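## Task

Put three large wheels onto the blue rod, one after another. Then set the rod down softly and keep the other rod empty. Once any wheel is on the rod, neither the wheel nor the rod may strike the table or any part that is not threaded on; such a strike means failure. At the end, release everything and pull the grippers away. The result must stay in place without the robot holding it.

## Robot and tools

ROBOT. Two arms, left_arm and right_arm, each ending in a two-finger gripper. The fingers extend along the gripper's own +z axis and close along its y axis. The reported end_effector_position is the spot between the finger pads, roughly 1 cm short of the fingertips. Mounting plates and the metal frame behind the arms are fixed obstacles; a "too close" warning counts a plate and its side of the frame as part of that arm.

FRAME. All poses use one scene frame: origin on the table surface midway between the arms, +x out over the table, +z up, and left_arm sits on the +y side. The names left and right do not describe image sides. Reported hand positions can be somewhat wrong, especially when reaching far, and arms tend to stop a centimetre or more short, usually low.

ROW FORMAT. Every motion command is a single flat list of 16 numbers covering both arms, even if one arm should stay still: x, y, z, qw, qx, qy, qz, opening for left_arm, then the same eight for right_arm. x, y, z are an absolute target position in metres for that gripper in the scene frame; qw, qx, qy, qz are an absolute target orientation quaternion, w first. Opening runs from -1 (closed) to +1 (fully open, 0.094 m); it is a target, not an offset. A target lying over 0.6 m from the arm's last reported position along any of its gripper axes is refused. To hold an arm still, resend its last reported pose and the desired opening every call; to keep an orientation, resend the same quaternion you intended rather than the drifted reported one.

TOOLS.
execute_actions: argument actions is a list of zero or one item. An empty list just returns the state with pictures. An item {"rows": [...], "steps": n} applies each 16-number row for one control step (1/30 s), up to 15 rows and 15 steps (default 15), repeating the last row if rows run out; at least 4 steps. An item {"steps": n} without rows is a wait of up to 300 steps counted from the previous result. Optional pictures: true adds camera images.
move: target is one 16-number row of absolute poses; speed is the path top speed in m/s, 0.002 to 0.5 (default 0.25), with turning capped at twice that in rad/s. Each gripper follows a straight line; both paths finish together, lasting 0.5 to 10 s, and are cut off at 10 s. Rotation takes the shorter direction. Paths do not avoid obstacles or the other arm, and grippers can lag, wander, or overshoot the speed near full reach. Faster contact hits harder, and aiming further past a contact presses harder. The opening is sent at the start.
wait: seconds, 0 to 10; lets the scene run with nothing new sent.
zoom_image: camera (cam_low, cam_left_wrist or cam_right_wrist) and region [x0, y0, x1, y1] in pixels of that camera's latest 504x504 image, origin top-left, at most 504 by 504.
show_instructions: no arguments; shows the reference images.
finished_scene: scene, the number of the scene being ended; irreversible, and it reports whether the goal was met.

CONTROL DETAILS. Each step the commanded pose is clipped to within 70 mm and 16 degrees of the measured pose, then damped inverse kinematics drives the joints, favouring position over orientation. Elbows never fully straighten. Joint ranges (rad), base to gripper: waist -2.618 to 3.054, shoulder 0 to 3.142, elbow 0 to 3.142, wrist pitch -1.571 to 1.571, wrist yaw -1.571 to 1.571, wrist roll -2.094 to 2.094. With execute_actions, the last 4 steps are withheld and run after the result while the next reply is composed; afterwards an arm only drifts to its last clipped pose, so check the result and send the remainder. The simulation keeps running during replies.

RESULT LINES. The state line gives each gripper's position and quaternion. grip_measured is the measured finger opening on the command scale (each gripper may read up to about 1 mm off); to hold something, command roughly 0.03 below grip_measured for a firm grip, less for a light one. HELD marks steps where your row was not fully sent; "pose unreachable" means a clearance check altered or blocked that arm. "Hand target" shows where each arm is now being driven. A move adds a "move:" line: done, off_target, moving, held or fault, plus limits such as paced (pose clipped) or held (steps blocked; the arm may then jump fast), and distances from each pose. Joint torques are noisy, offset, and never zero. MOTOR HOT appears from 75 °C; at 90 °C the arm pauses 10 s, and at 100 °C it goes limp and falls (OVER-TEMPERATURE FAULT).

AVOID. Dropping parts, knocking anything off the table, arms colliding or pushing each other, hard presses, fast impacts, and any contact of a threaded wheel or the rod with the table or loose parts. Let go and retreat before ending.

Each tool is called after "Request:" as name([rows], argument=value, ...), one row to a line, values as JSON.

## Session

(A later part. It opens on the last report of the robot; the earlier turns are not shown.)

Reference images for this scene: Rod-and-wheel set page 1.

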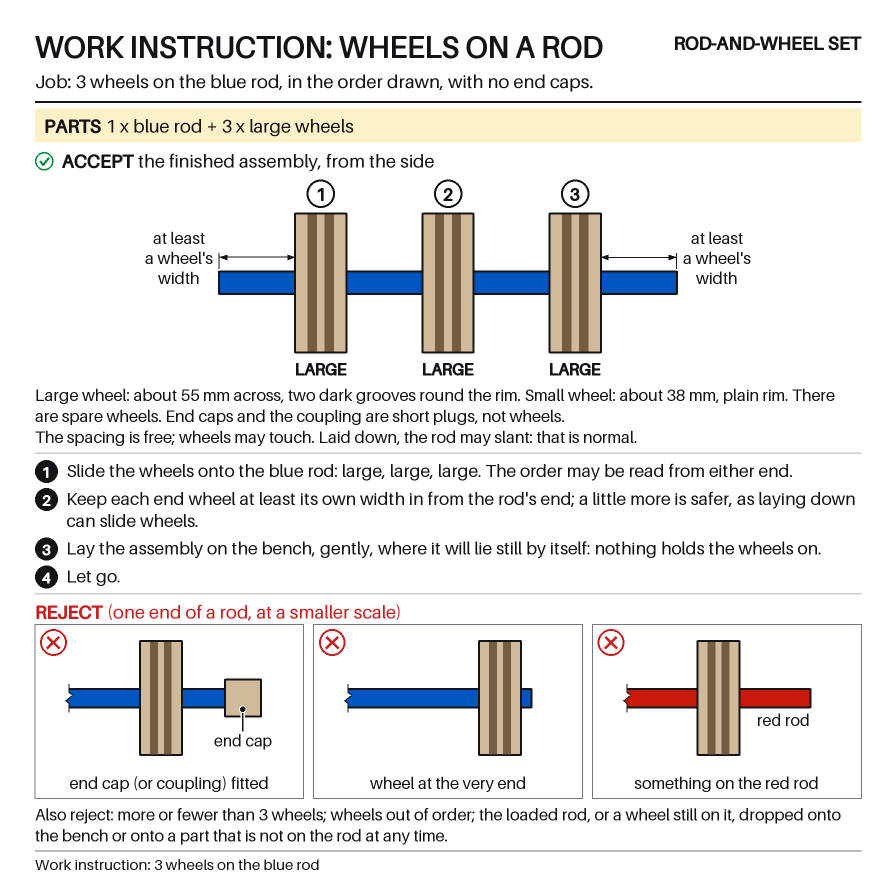

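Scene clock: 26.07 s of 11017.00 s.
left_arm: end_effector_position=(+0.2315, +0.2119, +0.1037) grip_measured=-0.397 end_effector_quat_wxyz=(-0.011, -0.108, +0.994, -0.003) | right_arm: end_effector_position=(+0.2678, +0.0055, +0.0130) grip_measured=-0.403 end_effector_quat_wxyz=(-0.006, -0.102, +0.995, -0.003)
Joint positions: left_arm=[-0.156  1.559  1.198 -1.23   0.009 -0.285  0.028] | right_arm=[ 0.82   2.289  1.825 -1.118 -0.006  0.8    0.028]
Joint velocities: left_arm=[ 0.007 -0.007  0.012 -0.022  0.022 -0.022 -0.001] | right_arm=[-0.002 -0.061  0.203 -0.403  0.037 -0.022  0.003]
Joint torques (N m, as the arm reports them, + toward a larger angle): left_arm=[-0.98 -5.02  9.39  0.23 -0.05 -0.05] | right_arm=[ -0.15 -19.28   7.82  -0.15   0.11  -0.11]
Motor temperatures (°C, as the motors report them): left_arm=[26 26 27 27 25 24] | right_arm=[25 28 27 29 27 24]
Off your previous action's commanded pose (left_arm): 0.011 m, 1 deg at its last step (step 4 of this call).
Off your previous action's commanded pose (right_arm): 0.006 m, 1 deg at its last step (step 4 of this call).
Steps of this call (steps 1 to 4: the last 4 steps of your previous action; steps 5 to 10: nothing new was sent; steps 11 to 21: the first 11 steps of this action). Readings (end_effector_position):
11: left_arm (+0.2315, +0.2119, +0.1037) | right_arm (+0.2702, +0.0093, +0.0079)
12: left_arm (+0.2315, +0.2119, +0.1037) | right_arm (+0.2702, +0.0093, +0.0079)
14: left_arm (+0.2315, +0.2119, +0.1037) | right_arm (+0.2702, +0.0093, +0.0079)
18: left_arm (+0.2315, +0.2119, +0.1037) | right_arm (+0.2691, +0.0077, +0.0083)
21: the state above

Request:
move(target=[0.288, 0.012, 0.065, 0.0, -0.1045, 0.9945, 0.0, -0.4, 0.475, -0.298, 0.09, 0.3556, -0.2251, 0.9028, 0.0887, 0.5], speed=0.3)

Scene clock: 28.83 s of 11017.00 s.
left_arm: end_effector_position=(+0.2822, +0.0174, +0.0594) grip_measured=-0.397 end_effector_quat_wxyz=(-0.010, -0.103, +0.995, +0.003) | right_arm: end_effector_position=(+0.4799, -0.2974, +0.0981) grip_measured=+0.498 end_effector_quat_wxyz=(+0.364, -0.221, +0.901, +0.087)
Joint positions: left_arm=[-0.684  2.024  1.591 -1.158  0.009 -0.804  0.028] | right_arm=[-0.157  1.715  1.066 -0.208 -0.306 -0.34   0.07 ]
Joint velocities: left_arm=[-0.022  0.002  0.002 -0.022 -0.051  0.022 -0.001] | right_arm=[ 0.012 -0.017 -0.017  0.022  0.022  0.051 -0.   ]
Joint torques (N m, as the arm reports them, + toward a larger angle): left_arm=[-0.34 -9.31  9.45  0.19 -0.11 -0.07] | right_arm=[-0.07 -8.66  5.36  1.31 -0.24 -0.1 ]
Motor temperatures (°C, as the motors report them): left_arm=[26 26 27 27 25 24] | right_arm=[25 28 27 29 27 24]
Hand target (left_arm): +0.289, +0.013, +0.066; +0.000, -0.104, +0.995, +0.001
Hand target (right_arm): +0.478, -0.295, +0.091; +0.360, -0.227, +0.900, +0.094
Off your previous action's commanded pose (left_arm): 0.011 m, 1 deg at its last step (step 4 of this call).
Off your previous action's commanded pose (right_arm): 0.045 m, 1 deg at its last step (step 4 of this call).
Off the commanded pose (left_arm): 0.010 m, 1 deg.
Off the commanded pose (right_arm): 0.010 m, 1 deg.
Kept back: nothing.
move: done

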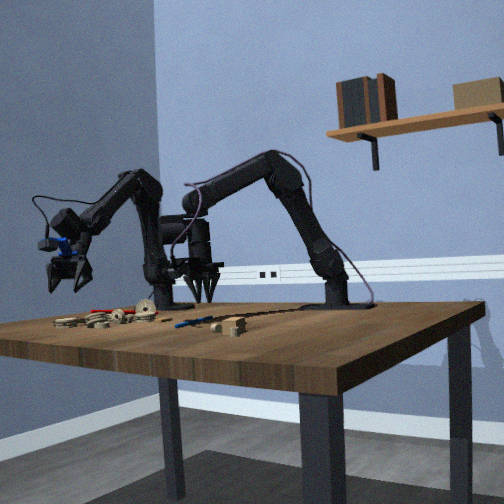

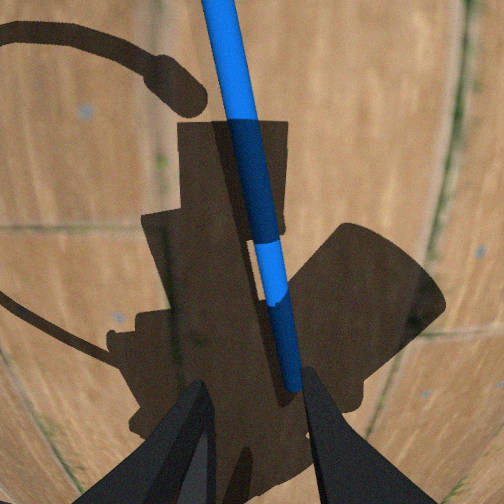

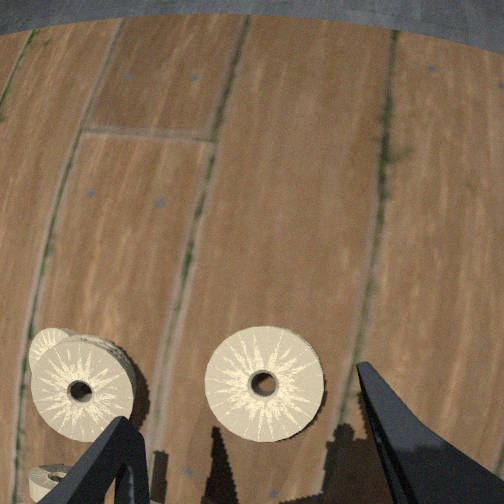

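Request:
move(target=[0.282, 0.005, 0.02, 0.0, -0.1045, 0.9945, 0.0, -0.4, 0.484, -0.286, 0.022, 0.3556, -0.2251, 0.9028, 0.0887, 0.5], speed=0.1)

Scene clock: 31.17 s of 11017.00 s.
left_arm: end_effector_position=(+0.2856, +0.0053, +0.0269) grip_measured=-0.397 end_effector_quat_wxyz=(+0.001, -0.106, +0.994, -0.007) | right_arm: end_effector_position=(+0.4854, -0.2893, +0.0279) grip_measured=+0.498 end_effector_quat_wxyz=(+0.359, -0.224, +0.902, +0.088)
Joint positions: left_arm=[-0.705  2.063  1.516 -1.013  0.009 -0.832  0.028] | right_arm=[-0.135  1.884  0.962  0.058 -0.295 -0.33   0.07 ]
Joint velocities: left_arm=[ 0.002  0.012 -0.002  0.022  0.037  0.051  0.   ] | right_arm=[ 0.007  0.012  0.007 -0.007  0.022 -0.066 -0.001]
Joint torques (N m, as the arm reports them, + toward a larger angle): left_arm=[-0.9  -9.53  5.33  0.42 -0.06 -0.08] | right_arm=[  0.79 -10.18   4.78   1.31  -0.09   0.09]
Motor temperatures (°C, as the motors report them): left_arm=[26 26 27 27 25 24] | right_arm=[25 28 27 29 27 24]
Hand target (left_arm): +0.282, +0.005, +0.020; +0.000, -0.104, +0.995, -0.000
Hand target (right_arm): +0.483, -0.286, +0.022; +0.355, -0.225, +0.903, +0.089
Off the commanded pose (left_arm): 0.008 m, 1 deg.
Off the commanded pose (right_arm): 0.007 m, 0 deg.
Kept back: nothing.
move: done

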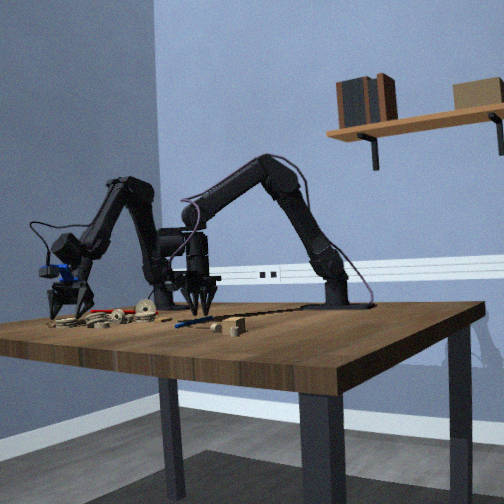

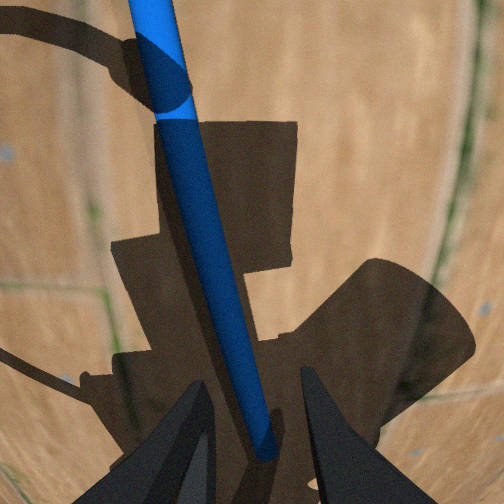

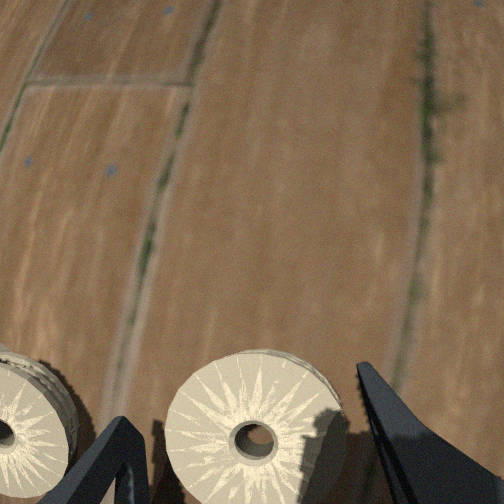

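Request:
execute_actions([
  {"rows": [
[0.2815,0.0052,0.0185,0,-0.1045,0.9945,0,-0.4,0.483,-0.2865,0.0205,0.3556,-0.2251,0.9028,0.0887,0.5],
[0.281,0.0054,0.017,0,-0.1045,0.9945,0,-0.4,0.482,-0.287,0.019,0.3556,-0.2251,0.9028,0.0887,0.5],
[0.2805,0.0056,0.0158,0,-0.1045,0.9945,0,-0.4,0.481,-0.2875,0.0175,0.3556,-0.2251,0.9028,0.0887,0.5],
[0.280,0.0058,0.0146,0,-0.1045,0.9945,0,-0.4,0.4805,-0.2878,0.016,0.3556,-0.2251,0.9028,0.0887,0.5],
[0.2795,0.006,0.0134,0,-0.1045,0.9945,0,-0.4,0.480,-0.288,0.0145,0.3556,-0.2251,0.9028,0.0887,0.5],
[0.279,0.0062,0.0122,0,-0.1045,0.9945,0,-0.4,0.4795,-0.2882,0.013,0.3556,-0.2251,0.9028,0.0887,0.5],
[0.2785,0.0064,0.011,0,-0.1045,0.9945,0,-0.4,0.479,-0.2884,0.0118,0.3556,-0.2251,0.9028,0.0887,0.5],
[0.278,0.0066,0.010,0,-0.1045,0.9945,0,-0.4,0.4787,-0.2886,0.0106,0.3556,-0.2251,0.9028,0.0887,0.5],
[0.2777,0.0068,0.009,0,-0.1045,0.9945,0,-0.4,0.4784,-0.2888,0.0094,0.3556,-0.2251,0.9028,0.0887,0.5],
[0.2774,0.007,0.008,0,-0.1045,0.9945,0,-0.4,0.478,-0.289,0.0082,0.3556,-0.2251,0.9028,0.0887,0.5],
[0.277,0.007,0.007,0,-0.1045,0.9945,0,-0.4,0.478,-0.289,0.007,0.3556,-0.2251,0.9028,0.0887,0.5],
[0.277,0.007,0.006,0,-0.1045,0.9945,0,-0.4,0.478,-0.289,0.006,0.3556,-0.2251,0.9028,0.0887,0.5]
], "steps": 15},
])

Request:
execute_actions([
  {"steps": 9},
], pictures=true)

Scene clock: 32.17 s of 11017.00 s.
left_arm: end_effector_position=(+0.2794, +0.0096, +0.0150) grip_measured=-0.397 end_effector_quat_wxyz=(-0.004, -0.108, +0.994, -0.003) | right_arm: end_effector_position=(+0.4809, -0.2895, +0.0185) grip_measured=+0.498 end_effector_quat_wxyz=(+0.359, -0.224, +0.902, +0.088)
Joint positions: left_arm=[-0.705  2.063  1.466 -0.977  0.009 -0.834  0.028] | right_arm=[-0.135  1.894  0.928  0.104 -0.295 -0.33   0.07 ]
Joint velocities: left_arm=[-0.007 -0.002 -0.134  0.066 -0.037 -0.037  0.   ] | right_arm=[ 0.002  0.105 -0.095  0.154  0.095  0.007  0.001]
Joint torques (N m, as the arm reports them, + toward a larger angle): left_arm=[-1.25 -9.42  5.43  0.44 -0.06 -0.06] | right_arm=[ 0.28 -9.66  4.32  1.3  -0.16 -0.01]
Motor temperatures (°C, as the motors report them): left_arm=[26 27 27 27 25 24] | right_arm=[25 28 27 29 27 24]
Steps of this call (steps 1 to 19: nothing new was sent; steps 20 to 30: the first 11 steps of this action). Readings (end_effector_position):
20: left_arm (+0.2857, +0.0052, +0.0269) | right_arm (+0.4858, -0.2893, +0.0283)
21: left_arm (+0.2860, +0.0049, +0.0269) | right_arm (+0.4860, -0.2893, +0.0285)
23: left_arm (+0.2862, +0.0048, +0.0254) | right_arm (+0.4862, -0.2893, +0.0283)
27: left_arm (+0.2821, +0.0077, +0.0189) | right_arm (+0.4830, -0.2894, +0.0242)
30: the state above

Scene clock: 32.47 s of 11017.00 s.
left_arm: end_effector_position=(+0.2808, +0.0086, +0.0130) grip_measured=-0.397 end_effector_quat_wxyz=(-0.000, -0.108, +0.994, -0.006) | right_arm: end_effector_position=(+0.4801, -0.2896, +0.0124) grip_measured=+0.498 end_effector_quat_wxyz=(+0.357, -0.224, +0.902, +0.089)
Joint positions: left_arm=[-0.705  2.063  1.458 -0.959  0.009 -0.836  0.028] | right_arm=[-0.135  1.909  0.92   0.123 -0.295 -0.33   0.07 ]
Joint velocities: left_arm=[-0.022 -0.002 -0.012 -0.081  0.022 -0.007  0.   ] | right_arm=[ 0.002  0.007 -0.007  0.037 -0.022  0.066  0.   ]
Joint torques (N m, as the arm reports them, + toward a larger angle): left_arm=[-1.26 -9.45  5.18  0.46 -0.05 -0.1 ] | right_arm=[  0.19 -10.08   4.49   1.32  -0.13  -0.01]
Motor temperatures (°C, as the motors report them): left_arm=[26 27 27 27 25 24] | right_arm=[25 28 27 29 27 24]
Hand target (left_arm): +0.277, +0.007, +0.006; -0.000, -0.104, +0.995, +0.000
Hand target (right_arm): +0.478, -0.289, +0.006; +0.355, -0.225, +0.903, +0.089
Off the commanded pose (left_arm): 0.008 m, 1 deg.
Off the commanded pose (right_arm): 0.007 m, 0 deg.
Kept back: nothing.
Steps of this call (steps 1 to 4: the last 4 steps of your previous action; steps 5 to 9: nothing new was sent). Readings (end_effector_position):
1: left_arm (+0.2791, +0.0099, +0.0141) | right_arm (+0.4804, -0.2896, +0.0167)
2: left_arm (+0.2790, +0.0100, +0.0134) | right_arm (+0.4799, -0.2896, +0.0148)
4: left_arm (+0.2791, +0.0098, +0.0130) | right_arm (+0.4791, -0.2896, +0.0122)
8: left_arm (+0.2807, +0.0087, +0.0130) | right_arm (+0.4798, -0.2896, +0.0121)
9: the state above

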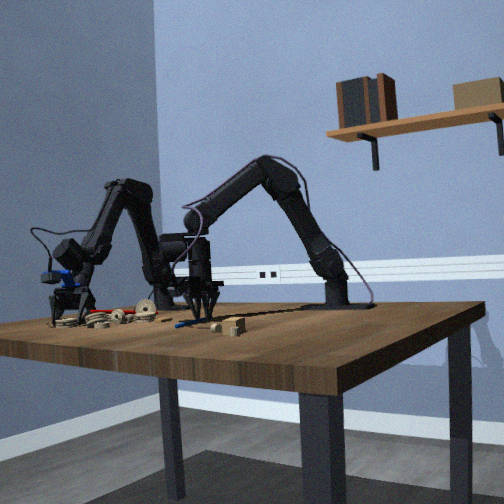

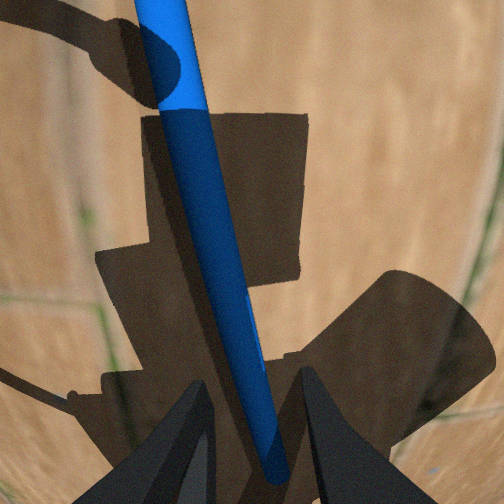

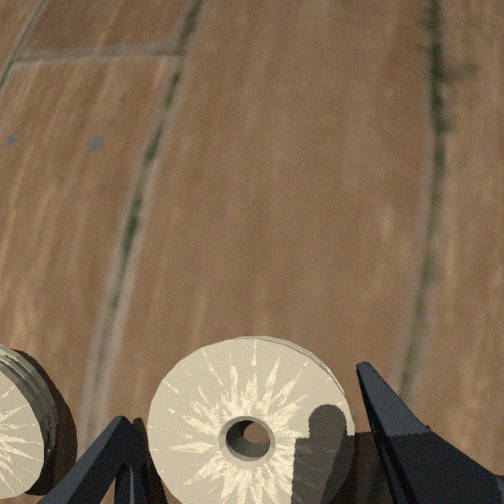

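Request:
zoom_image(camera="cam_low", region=[170, 295, 230, 335])

Region (170, 295, 230, 335) of cam_low's 504x504 image, scaled by 8.400, with more detail than that image has.

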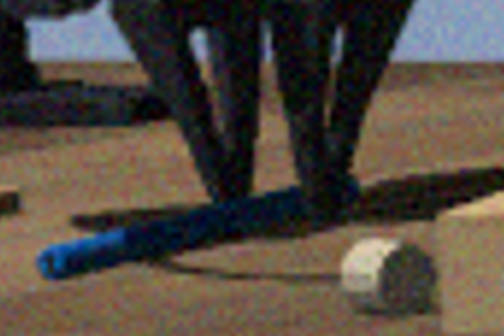

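Request:
execute_actions([
  {"rows": [
[0.277,0.0075,0.005,0,-0.1045,0.9945,0,-0.45,0.478,-0.289,0.007,0.3556,-0.2251,0.9028,0.0887,0.44],
[0.277,0.008,0.004,0,-0.1045,0.9945,0,-0.5,0.478,-0.289,0.007,0.3556,-0.2251,0.9028,0.0887,0.38],
[0.277,0.008,0.003,0,-0.1045,0.9945,0,-0.55,0.478,-0.289,0.007,0.3556,-0.2251,0.9028,0.0887,0.33],
[0.277,0.008,0.002,0,-0.1045,0.9945,0,-0.58,0.478,-0.289,0.007,0.3556,-0.2251,0.9028,0.0887,0.29],
[0.277,0.008,0.002,0,-0.1045,0.9945,0,-0.6,0.478,-0.289,0.007,0.3556,-0.2251,0.9028,0.0887,0.26],
[0.277,0.008,0.002,0,-0.1045,0.9945,0,-0.6,0.478,-0.289,0.007,0.3556,-0.2251,0.9028,0.0887,0.23],
[0.277,0.008,0.002,0,-0.1045,0.9945,0,-0.6,0.478,-0.289,0.007,0.3556,-0.2251,0.9028,0.0887,0.21],
[0.277,0.008,0.002,0,-0.1045,0.9945,0,-0.6,0.478,-0.289,0.007,0.3556,-0.2251,0.9028,0.0887,0.19],
[0.277,0.008,0.002,0,-0.1045,0.9945,0,-0.6,0.478,-0.289,0.007,0.3556,-0.2251,0.9028,0.0887,0.17],
[0.277,0.008,0.002,0,-0.1045,0.9945,0,-0.6,0.478,-0.289,0.007,0.3556,-0.2251,0.9028,0.0887,0.155],
[0.277,0.008,0.002,0,-0.1045,0.9945,0,-0.6,0.478,-0.289,0.007,0.3556,-0.2251,0.9028,0.0887,0.14],
[0.277,0.008,0.002,0,-0.1045,0.9945,0,-0.6,0.478,-0.289,0.007,0.3556,-0.2251,0.9028,0.0887,0.13]
], "steps": 15},
])

Scene clock: 33.43 s of 11017.00 s.
left_arm: end_effector_position=(+0.2835, +0.0067, +0.0130) grip_measured=-0.597 end_effector_quat_wxyz=(+0.005, -0.108, +0.994, -0.010) | right_arm: end_effector_position=(+0.4811, -0.2895, +0.0133) grip_measured=+0.160 end_effector_quat_wxyz=(+0.360, -0.224, +0.901, +0.088)
Joint positions: left_arm=[-0.705  2.063  1.458 -0.946  0.009 -0.836  0.019] | right_arm=[-0.135  1.909  0.92   0.129 -0.295 -0.33   0.055]
Joint velocities: left_arm=[-0.012  0.022 -0.007  0.051  0.066  0.081 -0.001] | right_arm=[-0.007 -0.017 -0.002  0.007  0.066 -0.051 -0.007]
Joint torques (N m, as the arm reports them, + toward a larger angle): left_arm=[-1.04 -9.14  4.34  0.49 -0.06 -0.04] | right_arm=[  0.17 -10.09   4.5    1.28  -0.08   0.  ]
Motor temperatures (°C, as the motors report them): left_arm=[26 27 27 27 25 24] | right_arm=[25 28 27 29 27 24]
Steps of this call (steps 1 to 18: nothing new was sent; steps 19 to 29: the first 11 steps of this action). Readings (end_effector_position):
19: left_arm (+0.2813, +0.0083, +0.0130) | right_arm (+0.4811, -0.2895, +0.0133)
20: left_arm (+0.2815, +0.0082, +0.0130) | right_arm (+0.4811, -0.2895, +0.0133)
22: left_arm (+0.2822, +0.0076, +0.0130) | right_arm (+0.4811, -0.2895, +0.0133)
26: left_arm (+0.2834, +0.0068, +0.0130) | right_arm (+0.4811, -0.2895, +0.0133)
29: the state above

Request:
execute_actions([
  {"rows": [
[0.276,0.0088,0.002,0,-0.1045,0.9945,0,-0.58,0.478,-0.289,0.007,0.3556,-0.2251,0.9028,0.0887,0.125],
[0.275,0.0095,0.002,0,-0.1045,0.9945,0,-0.58,0.478,-0.289,0.007,0.3556,-0.2251,0.9028,0.0887,0.12],
[0.2745,0.010,0.002,0,-0.1045,0.9945,0,-0.58,0.478,-0.289,0.007,0.3556,-0.2251,0.9028,0.0887,0.12],
[0.2745,0.010,0.002,0,-0.1045,0.9945,0,-0.58,0.478,-0.289,0.007,0.3556,-0.2251,0.9028,0.0887,0.12],
[0.2755,0.009,0.002,0,-0.1045,0.9945,0,-0.58,0.478,-0.289,0.007,0.3556,-0.2251,0.9028,0.0887,0.12],
[0.2765,0.0083,0.002,0,-0.1045,0.9945,0,-0.58,0.478,-0.289,0.007,0.3556,-0.2251,0.9028,0.0887,0.12]
], "steps": 12},
], pictures=true)

Scene clock: 34.07 s of 11017.00 s.
left_arm: end_effector_position=(+0.2831, +0.0067, +0.0121) grip_measured=-0.583 end_effector_quat_wxyz=(+0.005, -0.108, +0.994, -0.010) | right_arm: end_effector_position=(+0.4811, -0.2895, +0.0133) grip_measured=+0.153 end_effector_quat_wxyz=(+0.360, -0.224, +0.901, +0.088)
Joint positions: left_arm=[-0.706  2.063  1.454 -0.942  0.009 -0.836  0.02 ] | right_arm=[-0.135  1.909  0.92   0.129 -0.295 -0.33   0.054]
Joint velocities: left_arm=[ 0.007 -0.002 -0.022  0.007  0.022 -0.022 -0.   ] | right_arm=[-0.012  0.012 -0.002 -0.037 -0.007  0.007 -0.   ]
Joint torques (N m, as the arm reports them, + toward a larger angle): left_arm=[-0.95 -9.28  4.41  0.46 -0.07 -0.05] | right_arm=[  0.1  -10.27   4.48   1.26  -0.12   0.01]
Motor temperatures (°C, as the motors report them): left_arm=[26 27 27 27 25 24] | right_arm=[25 28 27 29 27 24]
Off your previous action's commanded pose (left_arm): 0.013 m, 1 deg at its last step (step 4 of this call).
Off your previous action's commanded pose (right_arm): 0.007 m, 1 deg at its last step (step 4 of this call).
Steps of this call (steps 1 to 4: the last 4 steps of your previous action; steps 5 to 11: nothing new was sent; steps 12 to 19: the first 8 steps of this action). Readings (end_effector_position):
12: left_arm (+0.2834, +0.0068, +0.0127) | right_arm (+0.4811, -0.2895, +0.0133)
13: left_arm (+0.2832, +0.0066, +0.0123) | right_arm (+0.4811, -0.2895, +0.0133)
15: left_arm (+0.2831, +0.0067, +0.0121) | right_arm (+0.4811, -0.2895, +0.0133)
19: the state above

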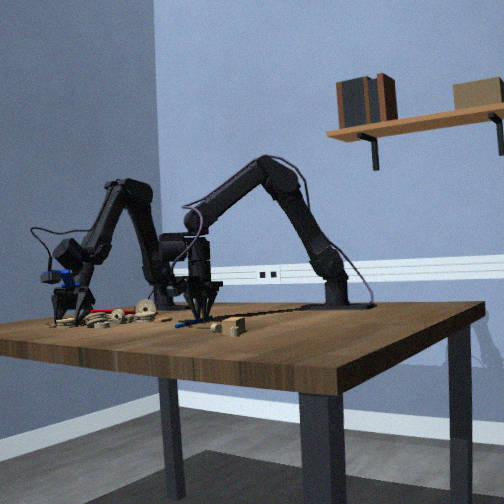

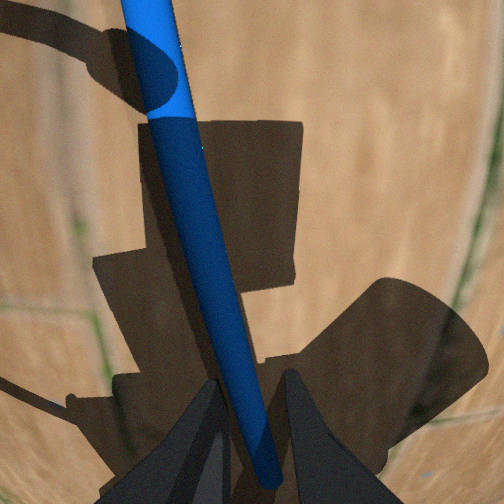

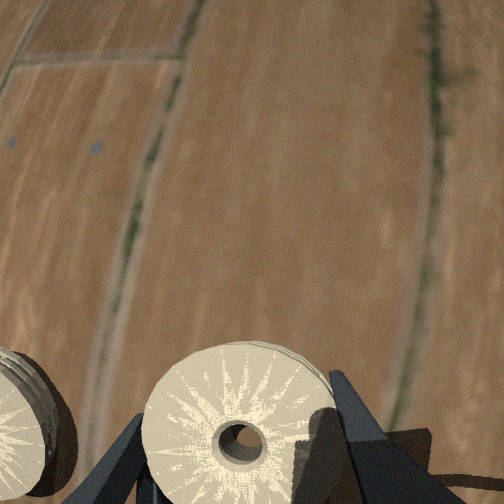

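Request:
execute_actions([
  {"rows": [
[0.281,0.007,0.009,0.003,-0.1045,0.9945,-0.005,-0.60,0.481,-0.2895,0.014,0.3556,-0.2251,0.9028,0.0887,0.12],
[0.282,0.007,0.012,0.003,-0.1045,0.9945,-0.005,-0.64,0.481,-0.2895,0.018,0.3556,-0.2251,0.9028,0.0887,0.12],
[0.282,0.007,0.013,0.003,-0.1045,0.9945,-0.005,-0.68,0.481,-0.2895,0.022,0.3556,-0.2251,0.9028,0.0887,0.12],
[0.282,0.007,0.013,0.003,-0.1045,0.9945,-0.005,-0.71,0.481,-0.2895,0.027,0.3556,-0.2251,0.9028,0.0887,0.12],
[0.282,0.007,0.013,0.003,-0.1045,0.9945,-0.005,-0.74,0.481,-0.2895,0.032,0.3556,-0.2251,0.9028,0.0887,0.12],
[0.282,0.007,0.013,0.003,-0.1045,0.9945,-0.005,-0.77,0.480,-0.2895,0.038,0.3556,-0.2251,0.9028,0.0887,0.12],
[0.282,0.007,0.013,0.003,-0.1045,0.9945,-0.005,-0.79,0.479,-0.2895,0.044,0.3556,-0.2251,0.9028,0.0887,0.12],
[0.282,0.007,0.013,0.003,-0.1045,0.9945,-0.005,-0.81,0.478,-0.2895,0.050,0.3556,-0.2251,0.9028,0.0887,0.12],
[0.282,0.007,0.013,0.003,-0.1045,0.9945,-0.005,-0.83,0.477,-0.2895,0.056,0.3556,-0.2251,0.9028,0.0887,0.12],
[0.282,0.007,0.013,0.003,-0.1045,0.9945,-0.005,-0.85,0.476,-0.2895,0.062,0.3556,-0.2251,0.9028,0.0887,0.12],
[0.282,0.007,0.013,0.003,-0.1045,0.9945,-0.005,-0.865,0.475,-0.2895,0.068,0.3556,-0.2251,0.9028,0.0887,0.12],
[0.282,0.007,0.013,0.003,-0.1045,0.9945,-0.005,-0.87,0.474,-0.2895,0.074,0.3556,-0.2251,0.9028,0.0887,0.12],
[0.282,0.007,0.013,0.003,-0.1045,0.9945,-0.005,-0.87,0.473,-0.2895,0.080,0.3556,-0.2251,0.9028,0.0887,0.12]
], "steps": 15},
])

Scene clock: 34.87 s of 11017.00 s.
left_arm: end_effector_position=(+0.2820, +0.0098, +0.0121) grip_measured=-0.840 end_effector_quat_wxyz=(+0.004, -0.108, +0.994, -0.003) | right_arm: end_effector_position=(+0.4717, -0.2900, +0.0371) grip_measured=+0.153 end_effector_quat_wxyz=(+0.349, -0.223, +0.906, +0.090)
Joint positions: left_arm=[-0.706  2.063  1.454 -0.953 -0.001 -0.836  0.008] | right_arm=[-0.135  1.821  0.94  -0.004 -0.295 -0.33   0.054]
Joint velocities: left_arm=[-0.017 -0.007 -0.002 -0.066  0.022 -0.022 -0.008] | right_arm=[-0.012 -0.496  0.237 -0.608 -0.007 -0.066  0.   ]
Joint torques (N m, as the arm reports them, + toward a larger angle): left_arm=[-0.54 -9.69  7.09  0.25  0.06  0.02] | right_arm=[  0.08 -13.35   7.9    1.22  -0.17  -0.02]
Motor temperatures (°C, as the motors report them): left_arm=[26 27 27 27 25 24] | right_arm=[25 28 27 29 27 24]
Off your previous action's commanded pose (left_arm): 0.012 m, 1 deg at its last step (step 4 of this call).
Off your previous action's commanded pose (right_arm): 0.007 m, 1 deg at its last step (step 4 of this call).
Steps of this call (steps 1 to 4: the last 4 steps of your previous action; steps 5 to 13: nothing new was sent; steps 14 to 24: the first 11 steps of this action). Readings (end_effector_position):
14: left_arm (+0.2831, +0.0068, +0.0121) | right_arm (+0.4811, -0.2895, +0.0132)
15: left_arm (+0.2829, +0.0073, +0.0121) | right_arm (+0.4809, -0.2895, +0.0131)
17: left_arm (+0.2825, +0.0088, +0.0121) | right_arm (+0.4802, -0.2896, +0.0133)
21: left_arm (+0.2820, +0.0098, +0.0121) | right_arm (+0.4726, -0.2899, +0.0199)
24: the state above

Request:
move(target=[0.29, 0.02, 0.10, 0.1285, 0.1721, 0.9763, -0.0227, -0.875, 0.40, -0.26, 0.21, 0.3444, -0.3182, 0.8743, 0.1253, 0.12], speed=0.3)

Scene clock: 37.33 s of 11017.00 s.
left_arm: end_effector_position=(+0.2897, +0.0160, +0.0954) grip_measured=-0.841 end_effector_quat_wxyz=(+0.116, +0.172, +0.978, -0.025) | right_arm: end_effector_position=(+0.4040, -0.2666, +0.1975) grip_measured=+0.153 end_effector_quat_wxyz=(+0.333, -0.307, +0.884, +0.120)
Joint positions: left_arm=[-0.706  1.795  1.4   -0.943 -0.055 -0.266  0.007] | right_arm=[-0.104  1.437  1.227 -0.731 -0.383 -0.463  0.054]
Joint velocities: left_arm=[-0.007  0.002 -0.002 -0.007  0.007  0.007 -0.   ] | right_arm=[-0.002  0.002 -0.002  0.066 -0.037 -0.037  0.   ]
Joint torques (N m, as the arm reports them, + toward a larger angle): left_arm=[  0.3  -10.62   5.35   0.8   -0.12   0.05] | right_arm=[ 0.72 -8.61  8.3   0.93 -0.29 -0.03]
Motor temperatures (°C, as the motors report them): left_arm=[26 27 27 27 25 24] | right_arm=[25 29 27 29 27 24]
Hand target (left_arm): +0.290, +0.020, +0.099; +0.128, +0.172, +0.976, -0.023
Hand target (right_arm): +0.402, -0.260, +0.211; +0.345, -0.318, +0.874, +0.125
Off your previous action's commanded pose (left_arm): 0.003 m, 1 deg at its last step (step 4 of this call).
Off your previous action's commanded pose (right_arm): 0.012 m, 1 deg at its last step (step 4 of this call).
Off the commanded pose (left_arm): 0.006 m, 1 deg.
Off the commanded pose (right_arm): 0.015 m, 2 deg.
Kept back: nothing.
move: off_target (right_arm)

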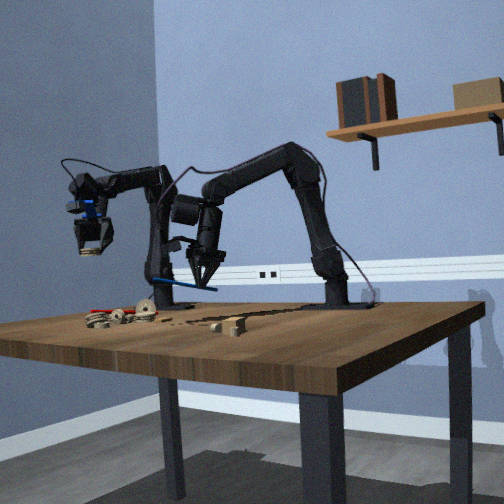

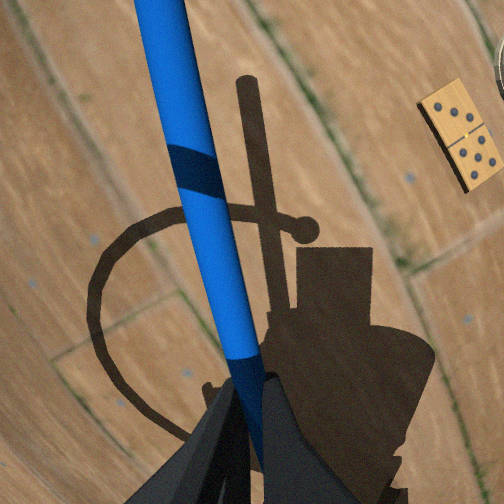

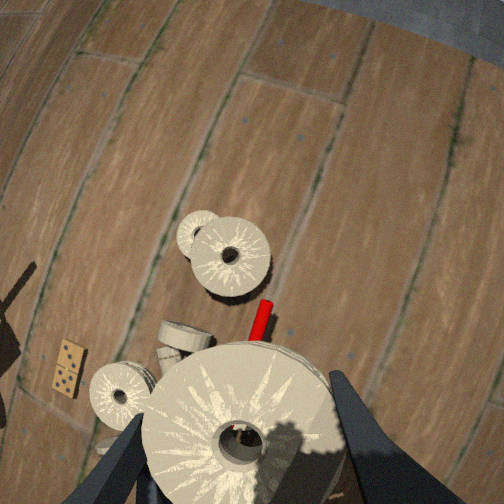

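Request:
move(target=[0.325, -0.025, 0.16, 0.5868, 0.4003, 0.5716, -0.4109, -0.875, 0.30, -0.125, 0.345, 0.3395, -0.4266, 0.8195, 0.1767, 0.12], speed=0.35)

Scene clock: 40.70 s of 11017.00 s.
left_arm: end_effector_position=(+0.3249, -0.0276, +0.1620) grip_measured=-0.841 end_effector_quat_wxyz=(+0.585, +0.401, +0.572, -0.411) | right_arm: end_effector_position=(+0.3004, -0.1262, +0.3402) grip_measured=+0.153 end_effector_quat_wxyz=(+0.335, -0.428, +0.821, +0.174)
Joint positions: left_arm=[-0.389  1.894  0.642  1.29   0.922 -0.031  0.007] | right_arm=[ 0.423  1.416  1.763 -1.175 -0.244 -0.259  0.054]
Joint velocities: left_arm=[-0.017  0.002  0.017 -0.037  0.081  0.037  0.001] | right_arm=[-0.007 -0.007  0.002  0.037 -0.037  0.022 -0.   ]
Joint torques (N m, as the arm reports them, + toward a larger angle): left_arm=[ 0.72 -6.39  5.47  1.56  0.1  -0.08] | right_arm=[ 0.68 -4.31  7.57  1.09 -0.08  0.05]
Motor temperatures (°C, as the motors report them): left_arm=[26 28 27 28 25 24] | right_arm=[25 28 27 30 27 24]
Hand target (left_arm): +0.326, -0.026, +0.160; +0.584, +0.401, +0.572, -0.414
Hand target (right_arm): +0.300, -0.124, +0.345; +0.337, -0.429, +0.820, +0.173
Off the commanded pose (left_arm): 0.003 m, 0 deg.
Off the commanded pose (right_arm): 0.005 m, 1 deg.
Kept back: nothing.
move: done

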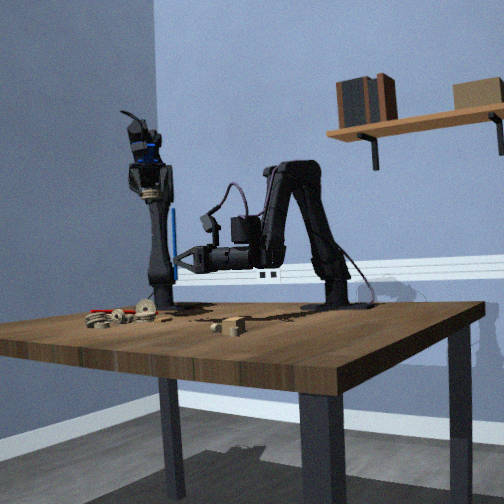

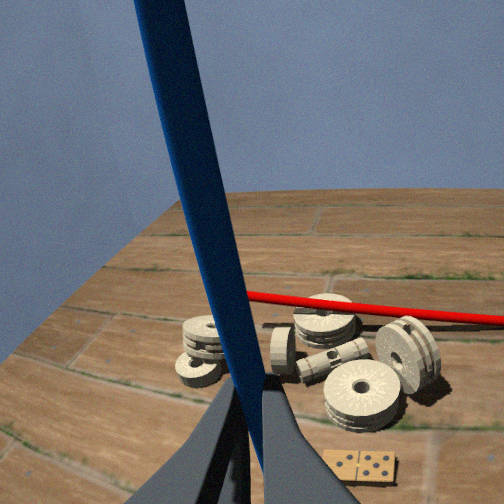

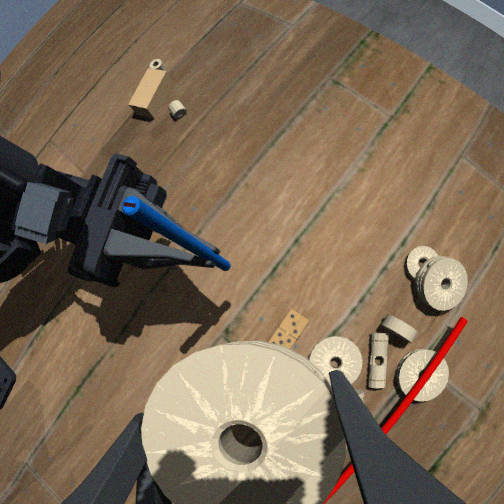

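Request:
zoom_image(camera="cam_low", region=[125, 170, 245, 290])

Region (125, 170, 245, 290) of cam_low's 504x504 image, scaled by 4.200, with more detail than that image has.

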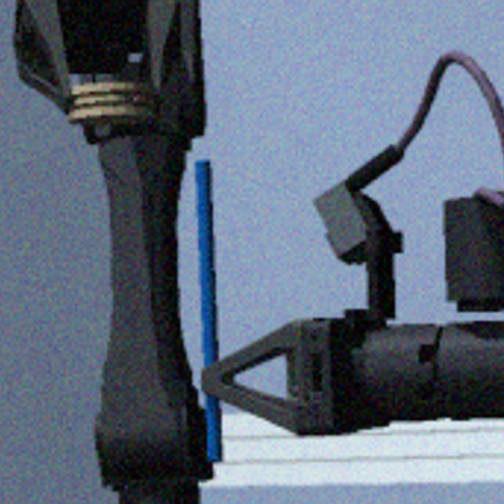

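Request:
move(target=[0.325, -0.025, 0.16, 0.5868, 0.4003, 0.5716, -0.4109, -0.875, 0.329, -0.018, 0.328, 0.3395, -0.4266, 0.8195, 0.1767, 0.12], speed=0.15)

Request:
zoom_image(camera="cam_right_wrist", region=[190, 390, 300, 500])

Request:
zoom_image(camera="cam_low", region=[125, 170, 245, 290])

Scene clock: 42.83 s of 11017.00 s.
left_arm: end_effector_position=(+0.3248, -0.0276, +0.1633) grip_measured=-0.841 end_effector_quat_wxyz=(+0.587, +0.402, +0.570, -0.411) | right_arm: end_effector_position=(+0.3251, -0.0221, +0.3149) grip_measured=+0.153 end_effector_quat_wxyz=(+0.322, -0.431, +0.825, +0.172)
Joint positions: left_arm=[-0.389  1.894  0.642  1.298  0.922 -0.033  0.007] | right_arm=[ 0.642  1.713  1.957 -1.073 -0.1   -0.099  0.054]
Joint velocities: left_arm=[-0.002 -0.007  0.017 -0.066  0.022  0.037 -0.   ] | right_arm=[ 0.007 -0.002  0.002 -0.007 -0.022 -0.066 -0.   ]
Joint torques (N m, as the arm reports them, + toward a larger angle): left_arm=[ 0.66 -6.89  4.92  1.53  0.04 -0.03] | right_arm=[ 0.77 -9.16  7.84  1.34  0.05  0.08]
Motor temperatures (°C, as the motors report them): left_arm=[26 28 27 28 25 24] | right_arm=[25 28 27 30 27 24]
Hand target (left_arm): +0.325, -0.025, +0.160; +0.587, +0.400, +0.572, -0.411
Hand target (right_arm): +0.327, -0.018, +0.326; +0.339, -0.427, +0.820, +0.175
Off the commanded pose (left_arm): 0.004 m, 0 deg.
Off the commanded pose (right_arm): 0.014 m, 2 deg.
Kept back: nothing.
move: off_target (right_arm)

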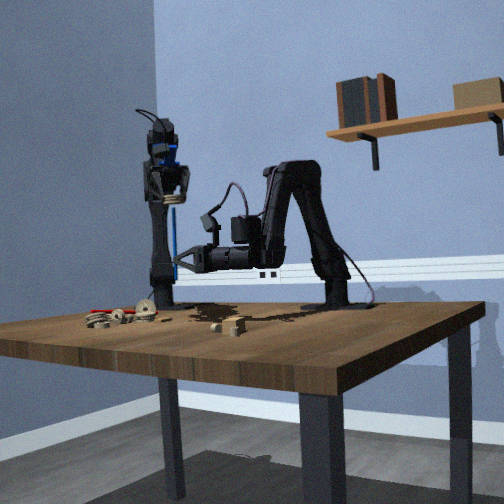

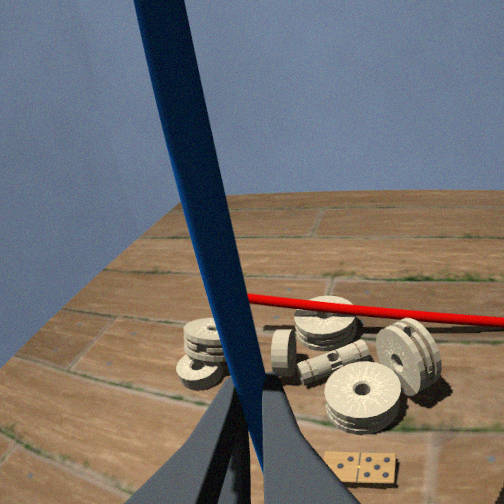

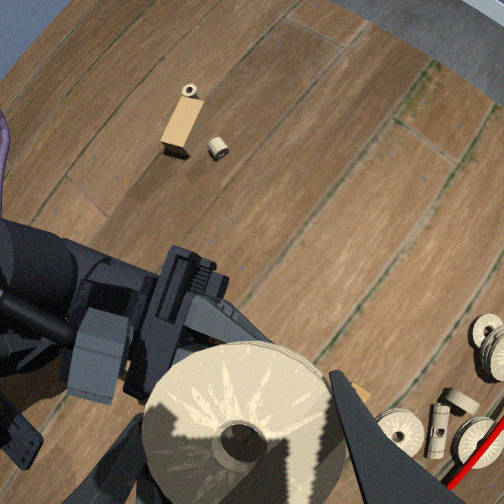

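Region (190, 390, 300, 500) of cam_right_wrist's 504x504 image, scaled by 4.582, with more detail than that image has.

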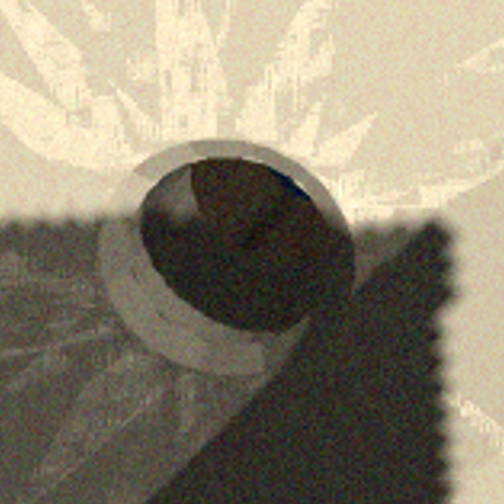

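Region (125, 170, 245, 290) of cam_low's 504x504 image, scaled by 4.200, with more detail than that image has.

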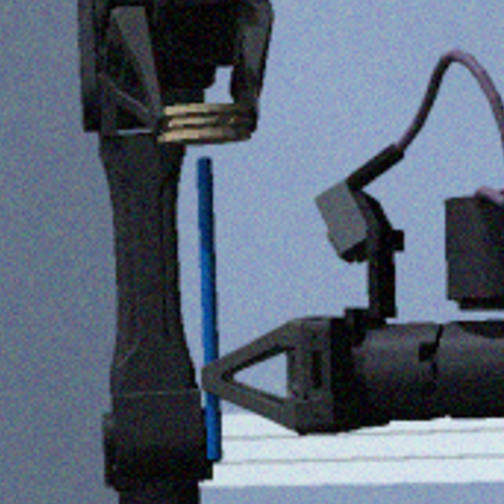

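Request:
execute_actions([
  {"rows": [
[0.3248,-0.0276,0.1633,0.587,0.402,0.570,-0.411,-0.875,0.3285,-0.0185,0.325,0.3395,-0.4266,0.8195,0.1767,0.12],
[0.3248,-0.0276,0.1633,0.587,0.402,0.570,-0.411,-0.875,0.3285,-0.0187,0.3235,0.3395,-0.4266,0.8195,0.1767,0.12],
[0.3248,-0.0276,0.1633,0.587,0.402,0.570,-0.411,-0.875,0.3285,-0.0189,0.322,0.3395,-0.4266,0.8195,0.1767,0.12],
[0.3248,-0.0276,0.1633,0.587,0.402,0.570,-0.411,-0.875,0.3284,-0.0191,0.3205,0.3395,-0.4266,0.8195,0.1767,0.12],
[0.3248,-0.0276,0.1633,0.587,0.402,0.570,-0.411,-0.875,0.3283,-0.0193,0.319,0.3395,-0.4266,0.8195,0.1767,0.12],
[0.3248,-0.0276,0.1633,0.587,0.402,0.570,-0.411,-0.875,0.3282,-0.0195,0.318,0.3395,-0.4266,0.8195,0.1767,0.12],
[0.3248,-0.0276,0.1633,0.587,0.402,0.570,-0.411,-0.875,0.3281,-0.0197,0.317,0.3395,-0.4266,0.8195,0.1767,0.12],
[0.3248,-0.0276,0.1633,0.587,0.402,0.570,-0.411,-0.875,0.328,-0.0199,0.316,0.3395,-0.4266,0.8195,0.1767,0.12],
[0.3248,-0.0276,0.1633,0.587,0.402,0.570,-0.411,-0.875,0.328,-0.020,0.315,0.3395,-0.4266,0.8195,0.1767,0.12],
[0.3248,-0.0276,0.1633,0.587,0.402,0.570,-0.411,-0.875,0.328,-0.020,0.314,0.3395,-0.4266,0.8195,0.1767,0.12]
], "steps": 15},
])

Request:
execute_actions([
  {"steps": 6},
], pictures=true)

Request:
zoom_image(camera="cam_right_wrist", region=[190, 390, 300, 500])

Scene clock: 43.80 s of 11017.00 s.
left_arm: end_effector_position=(+0.3248, -0.0276, +0.1634) grip_measured=-0.841 end_effector_quat_wxyz=(+0.587, +0.402, +0.570, -0.411) | right_arm: end_effector_position=(+0.3284, -0.0188, +0.3049) grip_measured=+0.153 end_effector_quat_wxyz=(+0.322, -0.430, +0.826, +0.172)
Joint positions: left_arm=[-0.389  1.894  0.642  1.298  0.922 -0.033  0.007] | right_arm=[ 0.642  1.713  1.914 -1.03  -0.099 -0.098  0.054]
Joint velocities: left_arm=[ 0.017  0.002 -0.002 -0.022  0.022 -0.037  0.001] | right_arm=[-0.002  0.002 -0.208  0.095  0.007 -0.022 -0.001]
Joint torques (N m, as the arm reports them, + toward a larger angle): left_arm=[-0.02 -7.7   5.39  1.42 -0.01 -0.05] | right_arm=[  0.12 -12.5    5.43   1.45   0.01   0.07]
Motor temperatures (°C, as the motors report them): left_arm=[26 28 27 28 25 24] | right_arm=[25 28 27 30 27 24]
Steps of this call (steps 1 to 18: nothing new was sent; steps 19 to 29: the first 11 steps of this action). Readings (end_effector_position):
19: left_arm (+0.3248, -0.0276, +0.1634) | right_arm (+0.3253, -0.0222, +0.3150)
20: left_arm (+0.3248, -0.0276, +0.1634) | right_arm (+0.3254, -0.0220, +0.3152)
22: left_arm (+0.3248, -0.0276, +0.1634) | right_arm (+0.3261, -0.0212, +0.3161)
26: left_arm (+0.3248, -0.0276, +0.1634) | right_arm (+0.3282, -0.0189, +0.3128)
29: the state above

Scene clock: 44.00 s of 11017.00 s.
left_arm: end_effector_position=(+0.3249, -0.0276, +0.1620) grip_measured=-0.841 end_effector_quat_wxyz=(+0.585, +0.401, +0.572, -0.412) | right_arm: end_effector_position=(+0.3295, -0.0176, +0.3039) grip_measured=+0.153 end_effector_quat_wxyz=(+0.324, -0.430, +0.825, +0.172)
Joint positions: left_arm=[-0.389  1.894  0.642  1.29   0.922 -0.033  0.007] | right_arm=[ 0.642  1.713  1.906 -1.019 -0.099 -0.098  0.054]
Joint velocities: left_arm=[-0.007  0.007 -0.007 -0.095 -0.037  0.051 -0.001] | right_arm=[-0.017 -0.027 -0.002 -0.095 -0.022 -0.007  0.   ]
Joint torques (N m, as the arm reports them, + toward a larger angle): left_arm=[-0.19 -7.67  5.47  1.48  0.01 -0.01] | right_arm=[ -0.04 -12.51   5.13   1.4   -0.03   0.03]
Motor temperatures (°C, as the motors report them): left_arm=[26 28 27 28 25 24] | right_arm=[25 28 27 30 27 24]
Hand target (left_arm): +0.325, -0.028, +0.163; +0.587, +0.402, +0.570, -0.411
Hand target (right_arm): +0.328, -0.020, +0.314; +0.339, -0.427, +0.820, +0.176
Off the commanded pose (left_arm): 0.001 m, 0 deg.
Off the commanded pose (right_arm): 0.011 m, 2 deg.
Kept back: nothing.
Steps of this call (steps 1 to 4: the last 4 steps of your previous action; steps 5 to 6: nothing new was sent). Readings (end_effector_position):
1: left_arm (+0.3248, -0.0276, +0.1626) | right_arm (+0.3287, -0.0184, +0.3037)
2: left_arm (+0.3249, -0.0276, +0.1620) | right_arm (+0.3289, -0.0182, +0.3032)
4: left_arm (+0.3249, -0.0276, +0.1620) | right_arm (+0.3293, -0.0178, +0.3036)
6: the state above

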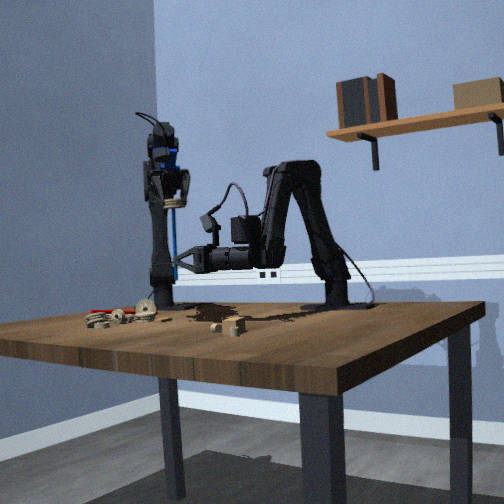

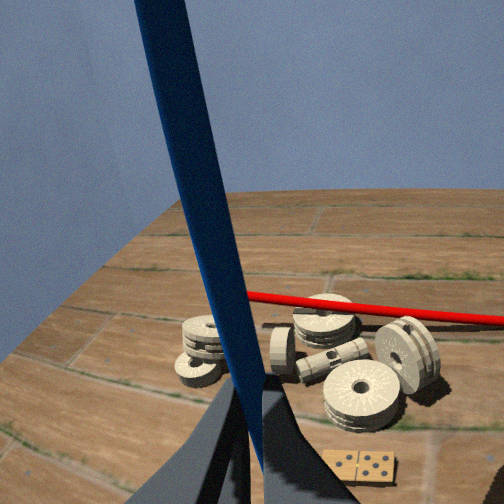

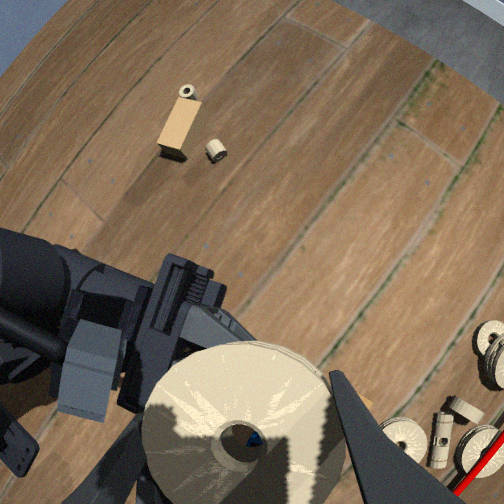

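Region (190, 390, 300, 500) of cam_right_wrist's 504x504 image, scaled by 4.582, with more detail than that image has.

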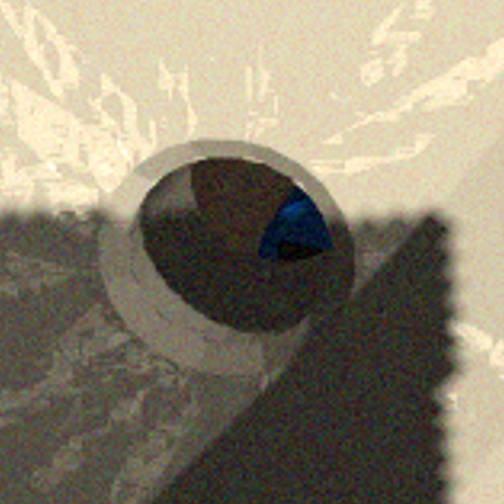

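Request:
execute_actions([
  {"rows": [
[0.3248,-0.0276,0.1625,0.586,0.4015,0.571,-0.4115,-0.875,0.3277,-0.0212,0.315,0.3395,-0.4266,0.8195,0.1767,0.12],
[0.3248,-0.0276,0.1625,0.586,0.4015,0.571,-0.4115,-0.875,0.3274,-0.0224,0.316,0.3395,-0.4266,0.8195,0.1767,0.12],
[0.3248,-0.0276,0.1625,0.586,0.4015,0.571,-0.4115,-0.875,0.3271,-0.0236,0.317,0.3395,-0.4266,0.8195,0.1767,0.12],
[0.3248,-0.0276,0.1625,0.586,0.4015,0.571,-0.4115,-0.875,0.3268,-0.0248,0.3175,0.3395,-0.4266,0.8195,0.1767,0.12],
[0.3248,-0.0276,0.1625,0.586,0.4015,0.571,-0.4115,-0.875,0.3265,-0.026,0.318,0.3395,-0.4266,0.8195,0.1767,0.12]
], "steps": 15},
])

Scene clock: 45.03 s of 11017.00 s.
left_arm: end_effector_position=(+0.3249, -0.0276, +0.1620) grip_measured=-0.841 end_effector_quat_wxyz=(+0.585, +0.401, +0.572, -0.412) | right_arm: end_effector_position=(+0.3270, -0.0202, +0.3136) grip_measured=+0.153 end_effector_quat_wxyz=(+0.334, -0.429, +0.821, +0.176)
Joint positions: left_arm=[-0.389  1.894  0.642  1.29   0.922 -0.033  0.007] | right_arm=[ 0.642  1.691  1.906 -1.016 -0.099 -0.098  0.054]
Joint velocities: left_arm=[ 0.012  0.002  0.007 -0.11   0.081 -0.037  0.   ] | right_arm=[-0.007 -0.027 -0.012  0.007 -0.007 -0.022 -0.001]
Joint torques (N m, as the arm reports them, + toward a larger angle): left_arm=[ 0.02 -7.53  5.41  1.47  0.01 -0.01] | right_arm=[ -0.75 -11.21   5.3    1.3   -0.1   -0.03]
Motor temperatures (°C, as the motors report them): left_arm=[26 28 27 28 25 24] | right_arm=[25 28 27 30 27 24]
Steps of this call (steps 1 to 20: nothing new was sent; steps 21 to 31: the first 11 steps of this action). Readings (end_effector_position):
21: left_arm (+0.3249, -0.0276, +0.1620) | right_arm (+0.3298, -0.0172, +0.3043)
22: left_arm (+0.3249, -0.0276, +0.1620) | right_arm (+0.3298, -0.0172, +0.3043)
24: left_arm (+0.3249, -0.0276, +0.1620) | right_arm (+0.3295, -0.0176, +0.3053)
28: left_arm (+0.3249, -0.0276, +0.1620) | right_arm (+0.3279, -0.0193, +0.3108)
31: the state above


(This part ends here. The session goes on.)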